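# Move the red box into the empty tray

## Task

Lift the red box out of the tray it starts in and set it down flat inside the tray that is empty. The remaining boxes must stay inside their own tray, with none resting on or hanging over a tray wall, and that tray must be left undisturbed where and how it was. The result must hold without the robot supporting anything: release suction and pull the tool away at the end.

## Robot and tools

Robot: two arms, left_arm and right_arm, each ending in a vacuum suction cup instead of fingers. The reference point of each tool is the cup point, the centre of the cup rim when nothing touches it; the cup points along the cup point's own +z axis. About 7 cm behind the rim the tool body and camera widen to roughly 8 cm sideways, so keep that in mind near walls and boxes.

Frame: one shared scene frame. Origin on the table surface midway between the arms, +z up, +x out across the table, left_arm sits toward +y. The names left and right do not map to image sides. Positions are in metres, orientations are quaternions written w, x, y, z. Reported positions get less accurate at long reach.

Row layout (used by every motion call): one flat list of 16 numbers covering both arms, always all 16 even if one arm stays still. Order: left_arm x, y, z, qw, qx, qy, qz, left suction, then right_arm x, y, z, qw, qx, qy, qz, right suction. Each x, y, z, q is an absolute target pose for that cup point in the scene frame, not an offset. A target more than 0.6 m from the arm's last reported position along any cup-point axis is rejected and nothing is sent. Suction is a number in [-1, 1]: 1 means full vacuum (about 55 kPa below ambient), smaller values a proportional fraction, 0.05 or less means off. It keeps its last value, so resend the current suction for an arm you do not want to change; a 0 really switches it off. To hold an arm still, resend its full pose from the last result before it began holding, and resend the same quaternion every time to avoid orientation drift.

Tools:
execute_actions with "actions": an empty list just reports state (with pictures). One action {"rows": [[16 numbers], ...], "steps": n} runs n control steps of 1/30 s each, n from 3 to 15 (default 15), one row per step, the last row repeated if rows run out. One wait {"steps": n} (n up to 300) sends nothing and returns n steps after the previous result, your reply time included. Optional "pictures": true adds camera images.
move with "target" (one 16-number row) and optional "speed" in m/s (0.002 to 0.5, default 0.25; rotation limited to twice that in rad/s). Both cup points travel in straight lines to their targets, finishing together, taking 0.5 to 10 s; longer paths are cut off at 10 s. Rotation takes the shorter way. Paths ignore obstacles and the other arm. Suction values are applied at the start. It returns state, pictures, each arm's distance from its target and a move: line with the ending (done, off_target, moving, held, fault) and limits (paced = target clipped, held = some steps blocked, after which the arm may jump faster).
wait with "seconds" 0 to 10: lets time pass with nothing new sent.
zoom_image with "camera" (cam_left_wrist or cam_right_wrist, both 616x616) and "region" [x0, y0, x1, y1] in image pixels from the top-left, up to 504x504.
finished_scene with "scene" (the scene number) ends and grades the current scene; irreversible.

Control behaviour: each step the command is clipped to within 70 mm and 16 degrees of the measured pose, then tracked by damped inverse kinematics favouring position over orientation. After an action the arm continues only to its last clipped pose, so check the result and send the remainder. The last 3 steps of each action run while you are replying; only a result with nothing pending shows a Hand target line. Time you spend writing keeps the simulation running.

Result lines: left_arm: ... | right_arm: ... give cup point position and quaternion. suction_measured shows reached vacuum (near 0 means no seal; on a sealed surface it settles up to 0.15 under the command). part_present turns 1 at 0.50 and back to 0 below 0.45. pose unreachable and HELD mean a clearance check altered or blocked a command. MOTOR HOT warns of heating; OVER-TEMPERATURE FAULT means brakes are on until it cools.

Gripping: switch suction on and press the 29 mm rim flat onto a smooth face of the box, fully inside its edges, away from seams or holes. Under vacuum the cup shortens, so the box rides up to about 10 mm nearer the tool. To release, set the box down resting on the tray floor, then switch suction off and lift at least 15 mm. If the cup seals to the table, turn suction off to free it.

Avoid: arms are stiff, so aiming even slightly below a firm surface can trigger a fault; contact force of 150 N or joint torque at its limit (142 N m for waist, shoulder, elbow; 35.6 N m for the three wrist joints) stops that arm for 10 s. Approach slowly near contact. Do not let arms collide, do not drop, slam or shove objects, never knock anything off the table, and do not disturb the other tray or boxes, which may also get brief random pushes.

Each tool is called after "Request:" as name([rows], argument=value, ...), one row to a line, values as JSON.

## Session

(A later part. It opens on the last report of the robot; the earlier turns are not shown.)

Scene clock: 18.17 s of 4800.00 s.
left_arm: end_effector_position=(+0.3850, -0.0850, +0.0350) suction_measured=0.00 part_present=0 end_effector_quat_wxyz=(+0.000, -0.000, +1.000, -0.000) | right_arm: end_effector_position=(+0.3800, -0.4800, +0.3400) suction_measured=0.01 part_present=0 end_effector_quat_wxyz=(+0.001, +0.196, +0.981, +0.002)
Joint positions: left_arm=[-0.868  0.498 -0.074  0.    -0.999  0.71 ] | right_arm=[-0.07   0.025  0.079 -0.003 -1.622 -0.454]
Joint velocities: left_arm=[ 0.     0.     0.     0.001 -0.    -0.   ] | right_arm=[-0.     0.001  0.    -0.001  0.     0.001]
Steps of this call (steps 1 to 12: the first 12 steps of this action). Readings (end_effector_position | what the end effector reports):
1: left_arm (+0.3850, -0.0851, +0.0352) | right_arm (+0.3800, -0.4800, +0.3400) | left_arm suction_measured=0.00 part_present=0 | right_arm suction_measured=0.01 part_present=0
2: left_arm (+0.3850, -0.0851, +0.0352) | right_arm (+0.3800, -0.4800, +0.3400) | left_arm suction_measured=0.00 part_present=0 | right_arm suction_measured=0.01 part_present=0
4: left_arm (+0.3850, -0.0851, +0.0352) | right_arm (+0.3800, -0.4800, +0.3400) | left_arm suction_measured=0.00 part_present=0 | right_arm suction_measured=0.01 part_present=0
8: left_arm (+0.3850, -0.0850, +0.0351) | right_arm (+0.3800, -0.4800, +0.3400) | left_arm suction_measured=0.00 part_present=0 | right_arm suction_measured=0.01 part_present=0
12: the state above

Request:
move(target=[0.385,-0.085,0.2,0,0,1,0,0,0.38,-0.48,0.34,0.001,0.196,0.981,0.002,0], speed=0.2)

Scene clock: 34.87 s of 4800.00 s.
left_arm: end_effector_position=(+0.3850, -0.0849, +0.1999) suction_measured=0.00 part_present=0 end_effector_quat_wxyz=(+0.000, -0.000, +1.000, +0.000) | right_arm: end_effector_position=(+0.3800, -0.4800, +0.3400) suction_measured=0.01 part_present=0 end_effector_quat_wxyz=(+0.001, +0.196, +0.981, +0.002)
Joint positions: left_arm=[-0.868  0.342  0.123 -0.    -1.351  0.71 ] | right_arm=[-0.07   0.025  0.079 -0.003 -1.622 -0.454]
Joint velocities: left_arm=[-0.    -0.     0.     0.    -0.001  0.001] | right_arm=[-0. -0.  0.  0.  0. -0.]
Hand target (left_arm): +0.385, -0.085, +0.200; +0.000, -0.000, +1.000, +0.000
Hand target (right_arm): +0.380, -0.480, +0.340; +0.001, +0.196, +0.981, +0.002
Off your previous action's commanded pose (left_arm): 0.000 m, 0 deg at its last step (step 3 of this call).
Off your previous action's commanded pose (right_arm): 0.000 m, 0 deg at its last step (step 3 of this call).
Off the commanded pose (left_arm): 0.000 m, 0 deg.
Off the commanded pose (right_arm): 0.000 m, 0 deg.
Kept back: nothing.
After step 90, 12.47 s passed at rest.
move: done

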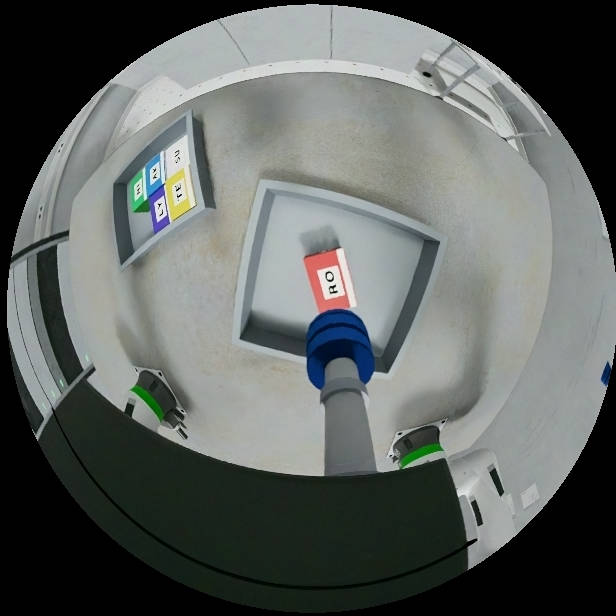

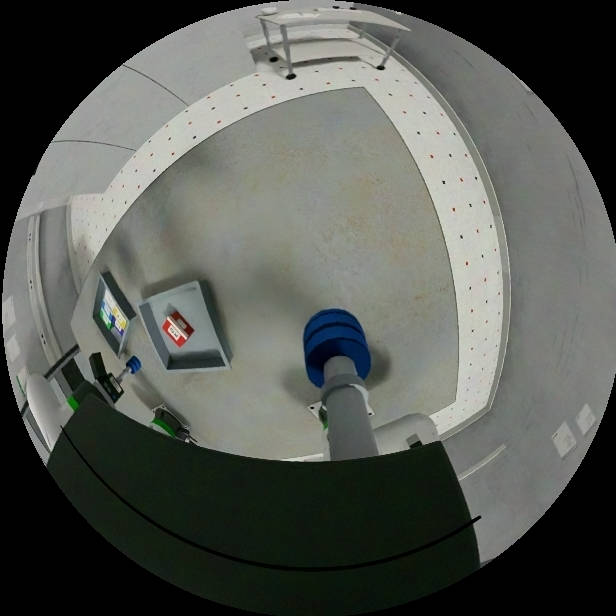

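Request:
finished_scene(scene=1)

The scene is finished: the task was done.


## Next scene

The same job, from a new start.

Request:
execute_actions(actions=[])

Scene clock: 0.00 s of 4800.00 s.
left_arm: end_effector_position=(+0.5409, +0.4560, +0.3402) suction_measured=0.00 part_present=0 end_effector_quat_wxyz=(+0.002, -0.334, +0.943, +0.001) | right_arm: end_effector_position=(+0.4284, -0.3128, +0.3405) suction_measured=0.00 part_present=0 end_effector_quat_wxyz=(+0.001, +0.196, +0.981, +0.002)
Joint positions: left_arm=[ 0.263  0.129  0.191 -0.001 -1.628  0.259] | right_arm=[ 0.262  0.128  0.19  -0.002 -1.628 -0.785]
Joint velocities: left_arm=[-0.     0.     0.002 -0.001  0.    -0.   ] | right_arm=[-0.    -0.001 -0.     0.     0.001 -0.001]
Hand target (left_arm): +0.541, +0.456, +0.340; +0.002, -0.334, +0.943, +0.001
Hand target (right_arm): +0.428, -0.313, +0.340; +0.001, +0.196, +0.981, +0.002

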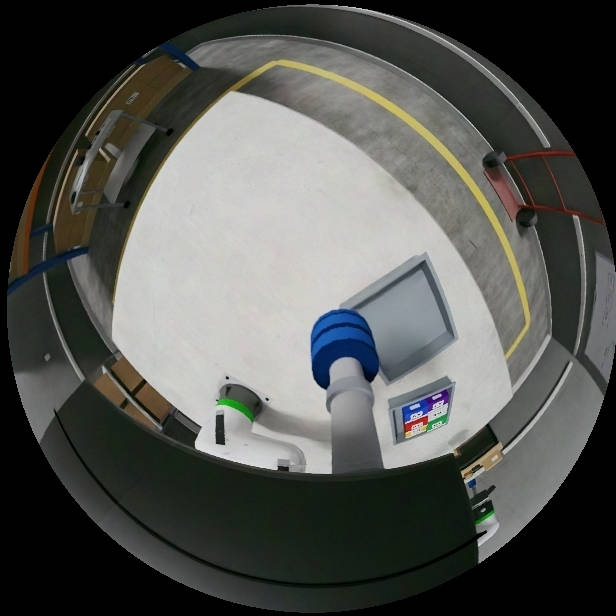

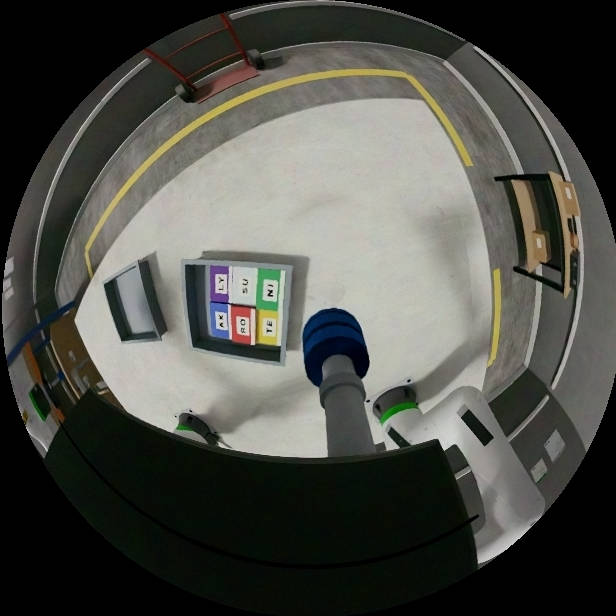

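Request:
move(target=[0.35,-0.10,0.18,0,0,1,0,0,0.38,-0.50,0.34,0.001,0.196,0.981,0.002,0], speed=0.35)

Request:
zoom_image(camera="cam_left_wrist", region=[210, 140, 450, 380])

Scene clock: 2.50 s of 4800.00 s.
left_arm: end_effector_position=(+0.3503, -0.1004, +0.1802) suction_measured=0.00 part_present=0 end_effector_quat_wxyz=(+0.000, +0.000, +1.000, -0.002) | right_arm: end_effector_position=(+0.3800, -0.4999, +0.3399) suction_measured=0.00 part_present=0 end_effector_quat_wxyz=(+0.002, +0.196, +0.981, +0.001)
Joint positions: left_arm=[-0.929  0.335  0.064  0.003 -1.297  0.77 ] | right_arm=[-0.114  0.036  0.09  -0.002 -1.62  -0.41 ]
Joint velocities: left_arm=[-0.001  0.002  0.003  0.    -0.001  0.   ] | right_arm=[-0.    -0.001  0.    -0.    -0.001  0.   ]
Hand target (left_arm): +0.350, -0.100, +0.180; +0.000, +0.000, +1.000, -0.002
Hand target (right_arm): +0.380, -0.500, +0.340; +0.002, +0.196, +0.981, +0.001
Off the commanded pose (left_arm): 0.001 m, 0 deg.
Off the commanded pose (right_arm): 0.000 m, 0 deg.
Kept back: nothing.
move: done

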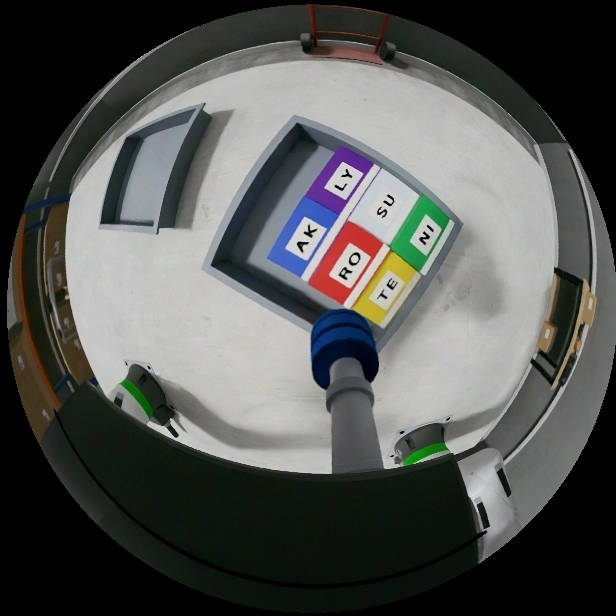

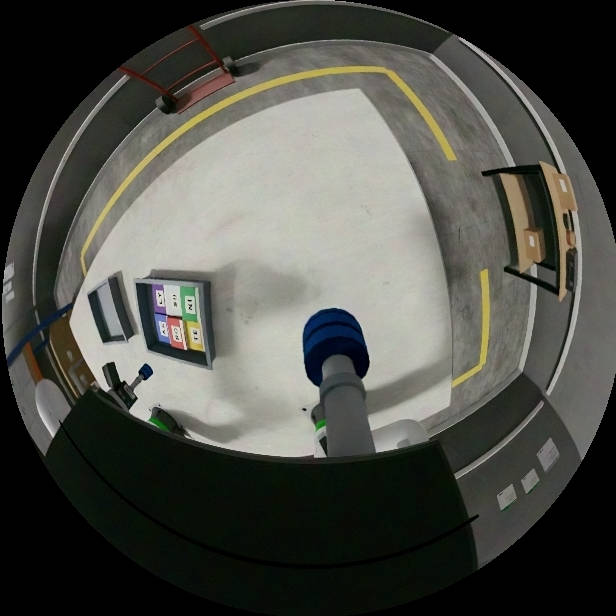

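Region (210, 140, 450, 380) of cam_left_wrist's 616x616 image, scaled by 2.100, with more detail than that image has.

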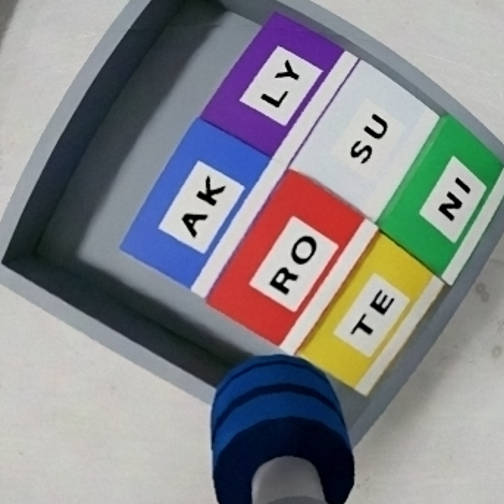

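Request:
move(target=[0.372,-0.112,0.095,0,0,1,0,0,0.38,-0.50,0.34,0.001,0.196,0.981,0.002,0], speed=0.15)

Scene clock: 3.70 s of 4800.00 s.
left_arm: end_effector_position=(+0.3720, -0.1120, +0.0951) suction_measured=0.00 part_present=0 end_effector_quat_wxyz=(+0.000, +0.000, +1.000, -0.000) | right_arm: end_effector_position=(+0.3800, -0.5000, +0.3400) suction_measured=0.00 part_present=0 end_effector_quat_wxyz=(+0.001, +0.196, +0.981, +0.002)
Joint positions: left_arm=[-0.919  0.46   0.028  0.    -1.139  0.761] | right_arm=[-0.115  0.038  0.092 -0.003 -1.622 -0.409]
Joint velocities: left_arm=[ 0.     0.001 -0.     0.001  0.001 -0.   ] | right_arm=[ 0.001  0.    -0.    -0.002 -0.     0.   ]
Hand target (left_arm): +0.372, -0.112, +0.095; -0.000, +0.000, +1.000, -0.000
Hand target (right_arm): +0.380, -0.500, +0.340; +0.001, +0.196, +0.981, +0.002
Off the commanded pose (left_arm): 0.000 m, 0 deg.
Off the commanded pose (right_arm): 0.000 m, 0 deg.
Kept back: nothing.
move: done

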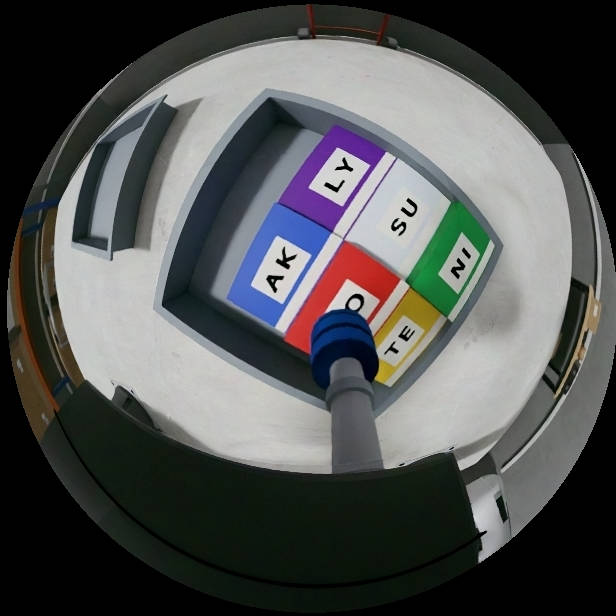

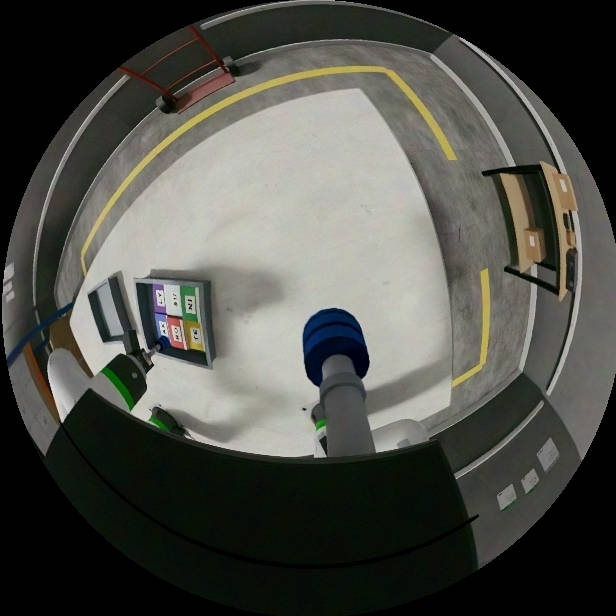

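Request:
move(target=[0.373,-0.114,0.058,0,0,1,0,1,0.38,-0.50,0.34,0.001,0.196,0.981,0.002,0], speed=0.05)

Scene clock: 4.97 s of 4800.00 s.
left_arm: end_effector_position=(+0.3730, -0.1140, +0.0581) suction_measured=0.00 part_present=0 end_effector_quat_wxyz=(+0.000, +0.000, +1.000, -0.000) | right_arm: end_effector_position=(+0.3800, -0.5000, +0.3400) suction_measured=0.00 part_present=0 end_effector_quat_wxyz=(+0.001, +0.196, +0.981, +0.002)
Joint positions: left_arm=[-0.92   0.505 -0.    -0.    -1.065  0.762] | right_arm=[-0.115  0.038  0.092 -0.003 -1.622 -0.409]
Joint velocities: left_arm=[ 0.     0.001 -0.001 -0.     0.001  0.   ] | right_arm=[ 0.    -0.002 -0.     0.001  0.001  0.   ]
Hand target (left_arm): +0.373, -0.114, +0.058; -0.000, +0.000, +1.000, -0.000
Hand target (right_arm): +0.380, -0.500, +0.340; +0.001, +0.196, +0.981, +0.002
Off the commanded pose (left_arm): 0.000 m, 0 deg.
Off the commanded pose (right_arm): 0.000 m, 0 deg.
Kept back: nothing.
move: done

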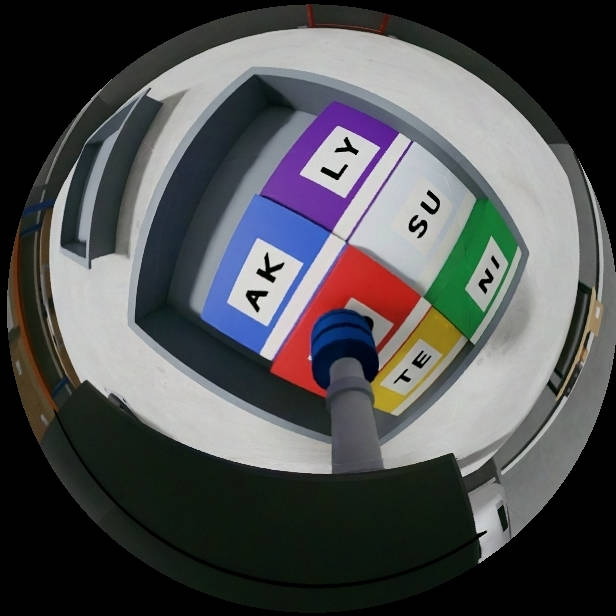

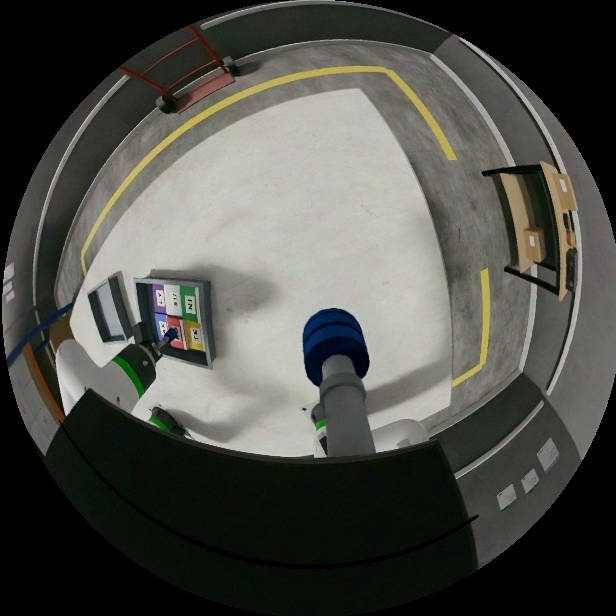

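Request:
move(target=[0.374,-0.114,0.043,0,0,1,0,1,0.38,-0.50,0.34,0.001,0.196,0.981,0.002,0], speed=0.02)

Scene clock: 6.17 s of 4800.00 s.
left_arm: end_effector_position=(+0.3740, -0.1140, +0.0430) suction_measured=0.84 part_present=1 end_effector_quat_wxyz=(+0.000, +0.000, +1.000, -0.000) | right_arm: end_effector_position=(+0.3800, -0.5000, +0.3400) suction_measured=0.00 part_present=0 end_effector_quat_wxyz=(+0.001, +0.196, +0.981, +0.002)
Joint positions: left_arm=[-0.919  0.525 -0.01  -0.    -1.036  0.761] | right_arm=[-0.115  0.038  0.092 -0.003 -1.622 -0.409]
Joint velocities: left_arm=[ 0.001  0.001 -0.002 -0.     0.001 -0.   ] | right_arm=[-0.    -0.    -0.     0.    -0.001 -0.   ]
Hand target (left_arm): +0.374, -0.114, +0.043; -0.000, +0.000, +1.000, -0.000
Hand target (right_arm): +0.380, -0.500, +0.340; +0.001, +0.196, +0.981, +0.002
Off the commanded pose (left_arm): 0.000 m, 0 deg.
Off the commanded pose (right_arm): 0.000 m, 0 deg.
Kept back: nothing.
move: done

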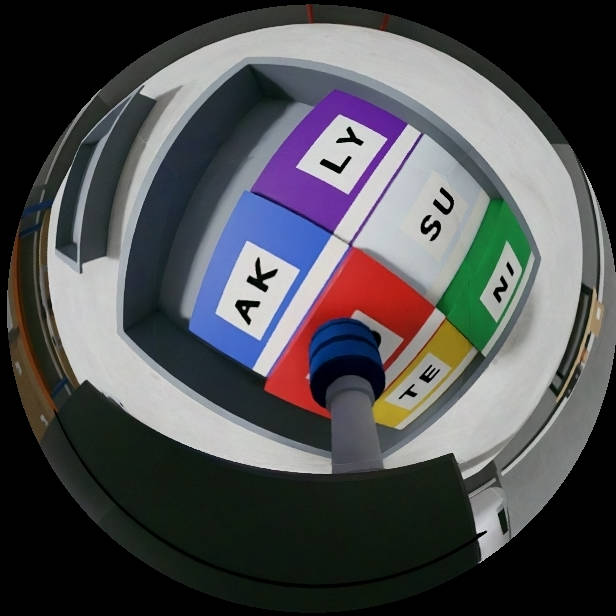

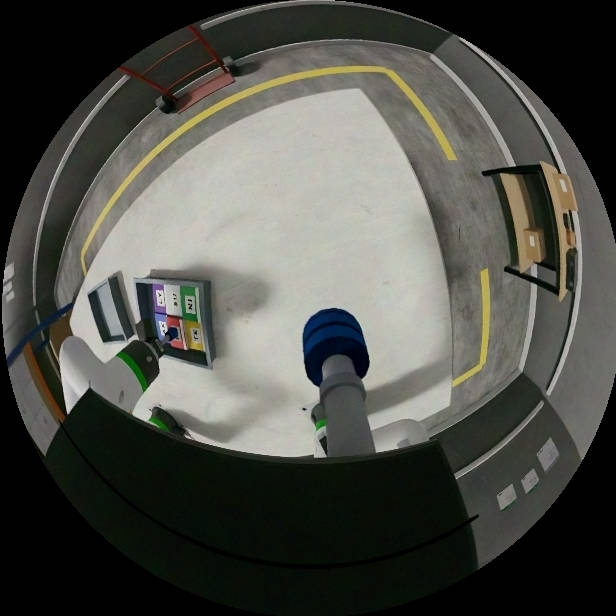

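Request:
move(target=[0.374,-0.114,0.07,0,0,1,0,1,0.38,-0.50,0.34,0.001,0.196,0.981,0.002,0], speed=0.04)

Scene clock: 7.37 s of 4800.00 s.
left_arm: end_effector_position=(+0.3740, -0.1140, +0.0700) suction_measured=0.98 part_present=1 end_effector_quat_wxyz=(-0.000, +0.000, +1.000, -0.000) | right_arm: end_effector_position=(+0.3800, -0.5000, +0.3400) suction_measured=0.00 part_present=0 end_effector_quat_wxyz=(+0.001, +0.196, +0.981, +0.002)
Joint positions: left_arm=[-0.919  0.493  0.012  0.    -1.09   0.761] | right_arm=[-0.115  0.038  0.092 -0.003 -1.622 -0.409]
Joint velocities: left_arm=[-0.    -0.     0.001 -0.    -0.001 -0.   ] | right_arm=[-0.     0.001  0.     0.001 -0.001 -0.001]
Hand target (left_arm): +0.374, -0.114, +0.070; +0.000, -0.000, +1.000, +0.000
Hand target (right_arm): +0.380, -0.500, +0.340; +0.001, +0.196, +0.981, +0.002
Off the commanded pose (left_arm): 0.000 m, 0 deg.
Off the commanded pose (right_arm): 0.000 m, 0 deg.
Kept back: nothing.
move: done

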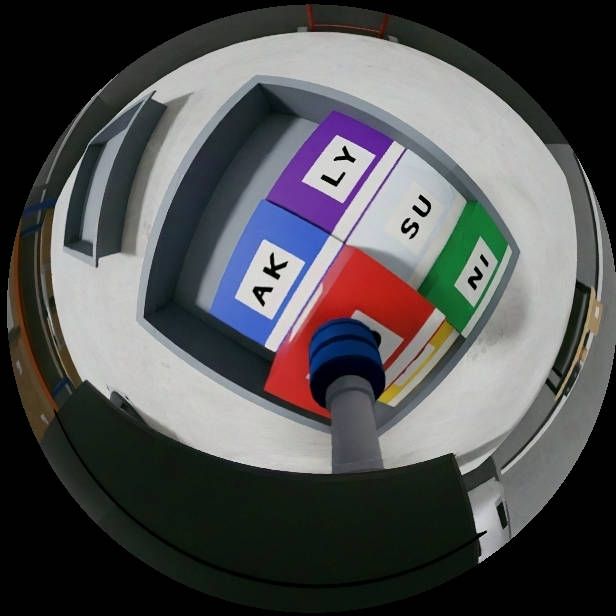

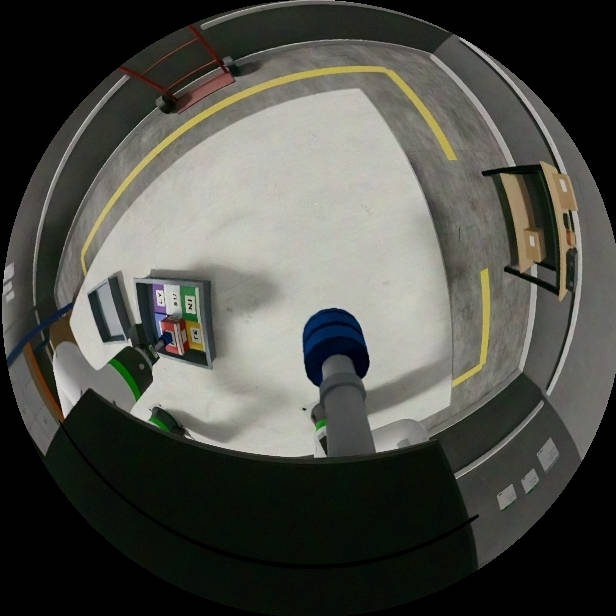

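Request:
move(target=[0.374,-0.114,0.14,0,0,1,0,1,0.38,-0.50,0.34,0.001,0.196,0.981,0.002,0], speed=0.15)

Request:
move(target=[0.555,0.22,0.14,0,0,1,0,1,0.38,-0.50,0.34,0.001,0.196,0.981,0.002,0], speed=0.28)

Scene clock: 8.43 s of 4800.00 s.
left_arm: end_effector_position=(+0.3740, -0.1140, +0.1399) suction_measured=0.98 part_present=1 end_effector_quat_wxyz=(+0.000, -0.000, +1.000, +0.000) | right_arm: end_effector_position=(+0.3800, -0.5000, +0.3400) suction_measured=0.00 part_present=0 end_effector_quat_wxyz=(+0.001, +0.196, +0.981, +0.002)
Joint positions: left_arm=[-0.919  0.425  0.091 -0.    -1.237  0.761] | right_arm=[-0.115  0.038  0.092 -0.003 -1.622 -0.409]
Joint velocities: left_arm=[-0.    -0.     0.001 -0.    -0.001  0.001] | right_arm=[-0.    -0.001 -0.    -0.    -0.001 -0.001]
Hand target (left_arm): +0.374, -0.114, +0.140; +0.000, -0.000, +1.000, +0.000
Hand target (right_arm): +0.380, -0.500, +0.340; +0.001, +0.196, +0.981, +0.002
Off the commanded pose (left_arm): 0.000 m, 0 deg.
Off the commanded pose (right_arm): 0.000 m, 0 deg.
Kept back: nothing.
move: done

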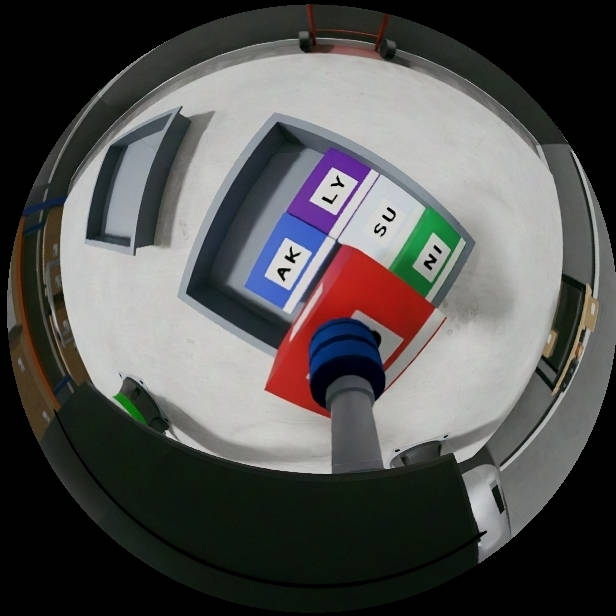

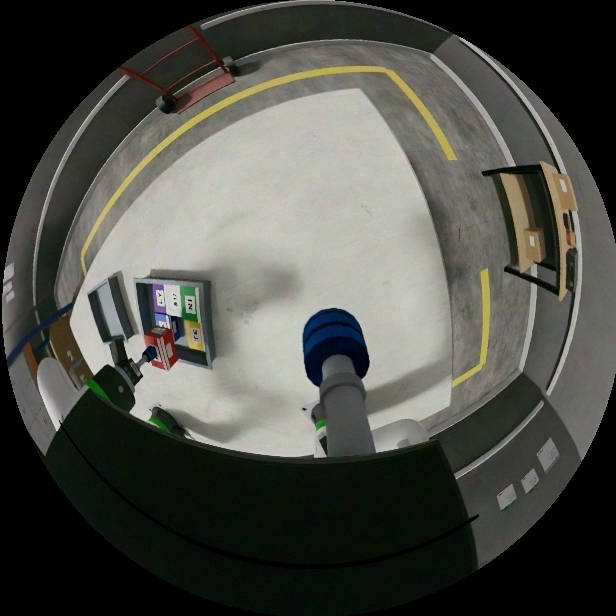

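Scene clock: 10.27 s of 4800.00 s.
left_arm: end_effector_position=(+0.5548, +0.2202, +0.1399) suction_measured=0.98 part_present=1 end_effector_quat_wxyz=(+0.000, +0.000, +1.000, +0.001) | right_arm: end_effector_position=(+0.3800, -0.5000, +0.3400) suction_measured=0.00 part_present=0 end_effector_quat_wxyz=(+0.001, +0.196, +0.981, +0.002)
Joint positions: left_arm=[-0.212  0.288 -0.094 -0.003 -1.188  0.054] | right_arm=[-0.115  0.038  0.092 -0.003 -1.622 -0.409]
Joint velocities: left_arm=[ 0.001  0.001  0.003  0.     0.    -0.001] | right_arm=[ 0.     0.    -0.    -0.    -0.001 -0.   ]
Hand target (left_arm): +0.555, +0.220, +0.140; +0.000, +0.000, +1.000, +0.001
Hand target (right_arm): +0.380, -0.500, +0.340; +0.001, +0.196, +0.981, +0.002
Off the commanded pose (left_arm): 0.000 m, 0 deg.
Off the commanded pose (right_arm): 0.000 m, 0 deg.
Kept back: nothing.
move: done

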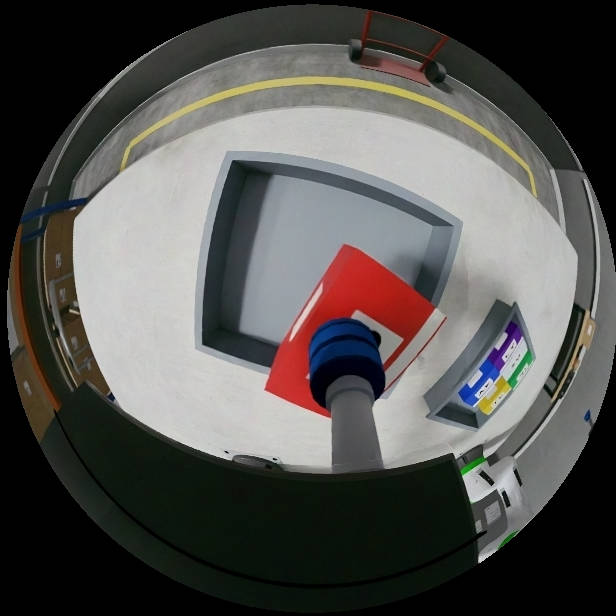

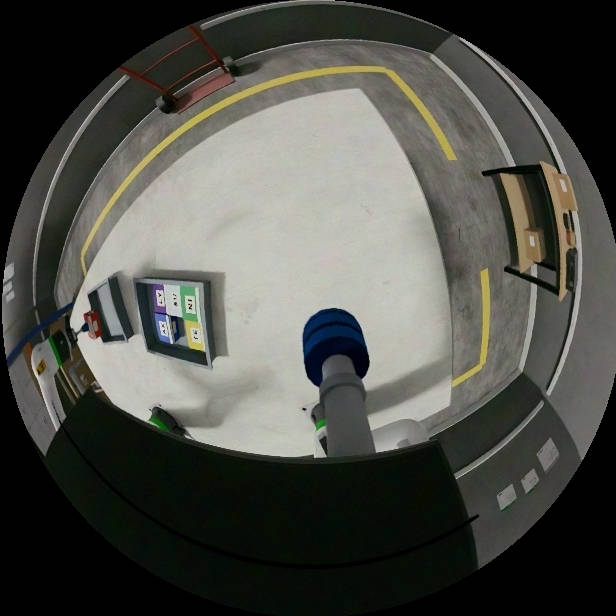

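Request:
move(target=[0.573,0.24,0.05,0,0,1,0,1,0.38,-0.50,0.34,0.001,0.196,0.981,0.002,0], speed=0.12)

Request:
move(target=[0.573,0.24,0.036,0,0,1,0,1,0.38,-0.50,0.34,0.001,0.196,0.981,0.002,0], speed=0.02)

Scene clock: 11.63 s of 4800.00 s.
left_arm: end_effector_position=(+0.5730, +0.2400, +0.0501) suction_measured=0.98 part_present=1 end_effector_quat_wxyz=(+0.000, +0.000, +1.000, +0.000) | right_arm: end_effector_position=(+0.3800, -0.5000, +0.3400) suction_measured=0.00 part_present=0 end_effector_quat_wxyz=(+0.001, +0.196, +0.981, +0.002)
Joint positions: left_arm=[-0.171  0.417 -0.154 -0.    -1.     0.013] | right_arm=[-0.115  0.038  0.092 -0.003 -1.622 -0.409]
Joint velocities: left_arm=[ 0.001  0.001  0.001 -0.001  0.001  0.   ] | right_arm=[-0.001 -0.    -0.    -0.    -0.001 -0.001]
Hand target (left_arm): +0.573, +0.240, +0.050; -0.000, +0.000, +1.000, +0.000
Hand target (right_arm): +0.380, -0.500, +0.340; +0.001, +0.196, +0.981, +0.002
Off the commanded pose (left_arm): 0.000 m, 0 deg.
Off the commanded pose (right_arm): 0.000 m, 0 deg.
Kept back: nothing.
move: done

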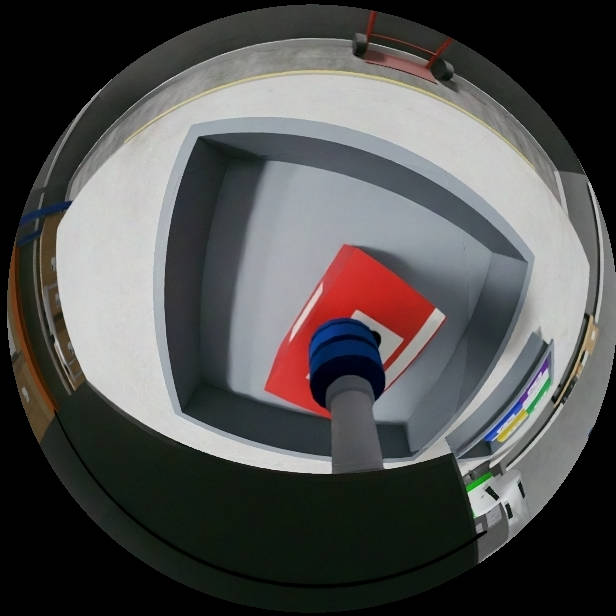

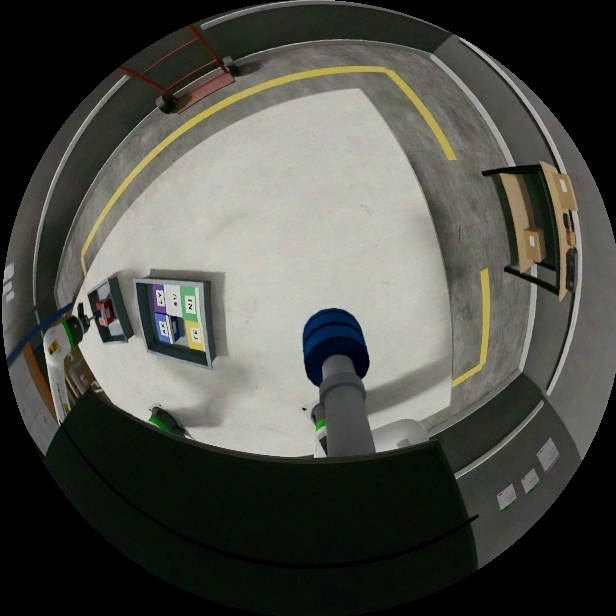

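Scene clock: 22.37 s of 4800.00 s.
left_arm: end_effector_position=(+0.5747, +0.2393, +0.0414) suction_measured=0.98 part_present=1 end_effector_quat_wxyz=(+0.002, -0.001, +1.000, -0.001) | right_arm: end_effector_position=(+0.3800, -0.5000, +0.3400) suction_measured=0.00 part_present=0 end_effector_quat_wxyz=(+0.001, +0.196, +0.981, +0.002)
Joint positions: left_arm=[-0.171  0.429 -0.161  0.003 -0.976  0.013] | right_arm=[-0.115  0.038  0.092 -0.003 -1.622 -0.409]
Joint velocities: left_arm=[ 0.    -0.     0.002 -0.    -0.    -0.   ] | right_arm=[ 0.    -0.001 -0.     0.001  0.     0.   ]
Hand target (left_arm): +0.575, +0.239, +0.041; +0.002, -0.001, +1.000, -0.001
Hand target (right_arm): +0.380, -0.500, +0.340; +0.001, +0.196, +0.981, +0.002
Off the commanded pose (left_arm): 0.006 m, 0 deg.
Off the commanded pose (right_arm): 0.000 m, 0 deg.
FORCE FAULT: contact force on the left arm reached its limit, and that arm stopped for 10 seconds. The contact can be on any part of that arm, not only on its tool. That arm's remaining commands of this call were not run. That arm holds still and accepts commands again. Move the arm away from the contact; if what it grips holds it there, let go first. Pushing or pulling that hard again can fault the arm again.
Kept back: nothing.
move: fault (left_arm)

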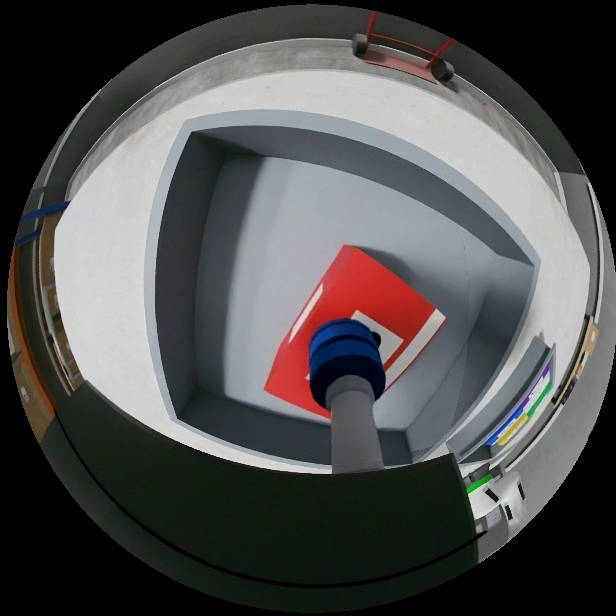

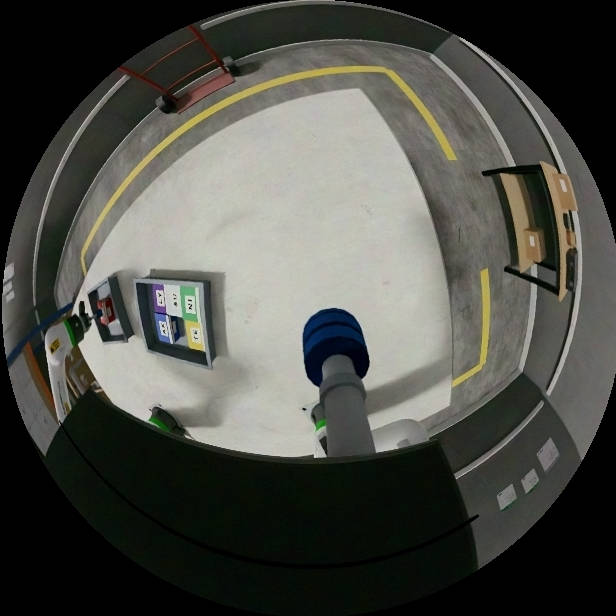

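I pressed too far down and caused a fault stop. The box is resting on the tray floor, so I'll release it and lift.

Request:
execute_actions([
  {"rows":[[0.5747,0.2393,0.0416,0,0,1,0,0,0.38,-0.50,0.34,0.001,0.196,0.981,0.002,0]],"steps":6},
])

Request:
move(target=[0.5747,0.2393,0.2,0,0,1,0,0,0.38,-0.50,0.34,0.001,0.196,0.981,0.002,0], speed=0.2)

Scene clock: 22.53 s of 4800.00 s.
left_arm: end_effector_position=(+0.5748, +0.2393, +0.0418) suction_measured=0.00 part_present=0 end_effector_quat_wxyz=(+0.001, -0.000, +1.000, -0.001) | right_arm: end_effector_position=(+0.3800, -0.5000, +0.3400) suction_measured=0.00 part_present=0 end_effector_quat_wxyz=(+0.001, +0.196, +0.981, +0.002)
Joint positions: left_arm=[-0.172  0.431 -0.157  0.001 -0.981  0.014] | right_arm=[-0.115  0.038  0.092 -0.003 -1.622 -0.409]
Joint velocities: left_arm=[-0.011  0.021  0.037 -0.027 -0.052  0.012] | right_arm=[ 0.001 -0.     0.     0.    -0.001  0.   ]
Steps of this call (steps 1 to 2: nothing new was sent; steps 3 to 5: the first 3 steps of this action). Readings (end_effector_position | what the end effector reports):
3: left_arm (+0.5747, +0.2393, +0.0414) | right_arm (+0.3800, -0.5000, +0.3400) | left_arm suction_measured=0.08 part_present=0 | right_arm suction_measured=0.00 part_present=0
4: left_arm (+0.5748, +0.2393, +0.0418) | right_arm (+0.3800, -0.5000, +0.3400) | left_arm suction_measured=0.00 part_present=0 | right_arm suction_measured=0.00 part_present=0
5: the state above

Scene clock: 23.97 s of 4800.00 s.
left_arm: end_effector_position=(+0.5747, +0.2393, +0.1998) suction_measured=0.00 part_present=0 end_effector_quat_wxyz=(-0.000, -0.000, +1.000, +0.000) | right_arm: end_effector_position=(+0.3800, -0.5000, +0.3400) suction_measured=0.00 part_present=0 end_effector_quat_wxyz=(+0.001, +0.196, +0.981, +0.002)
Joint positions: left_arm=[-0.172  0.276  0.037 -0.    -1.331  0.015] | right_arm=[-0.115  0.038  0.092 -0.003 -1.622 -0.409]
Joint velocities: left_arm=[-0.    -0.     0.001 -0.    -0.002  0.001] | right_arm=[-0.    -0.    -0.    -0.001  0.001 -0.001]
Hand target (left_arm): +0.575, +0.239, +0.200; +0.000, -0.000, +1.000, +0.000
Hand target (right_arm): +0.380, -0.500, +0.340; +0.001, +0.196, +0.981, +0.002
Off your previous action's commanded pose (left_arm): 0.000 m, 0 deg at its last step (step 3 of this call).
Off your previous action's commanded pose (right_arm): 0.000 m, 0 deg at its last step (step 3 of this call).
Off the commanded pose (left_arm): 0.000 m, 0 deg.
Off the commanded pose (right_arm): 0.000 m, 0 deg.
Kept back: nothing.
move: done

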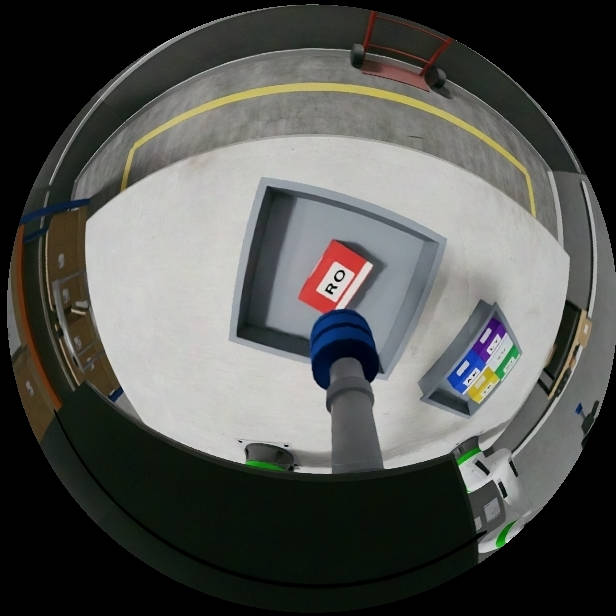

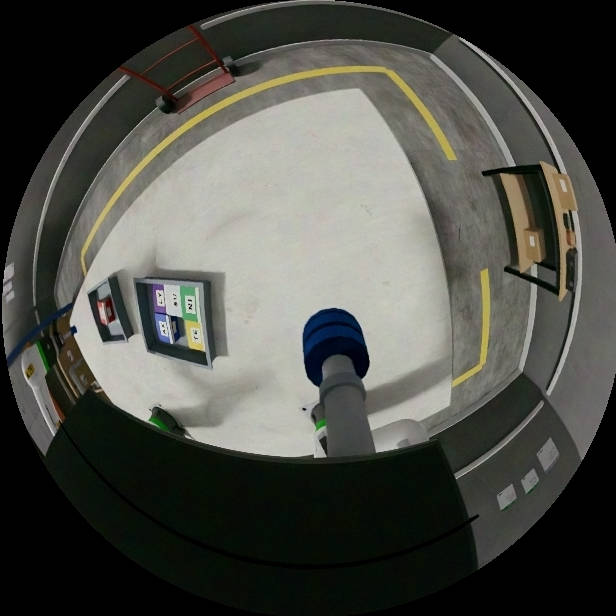

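Request:
finished_scene(scene=2)

The scene is finished: the task was done.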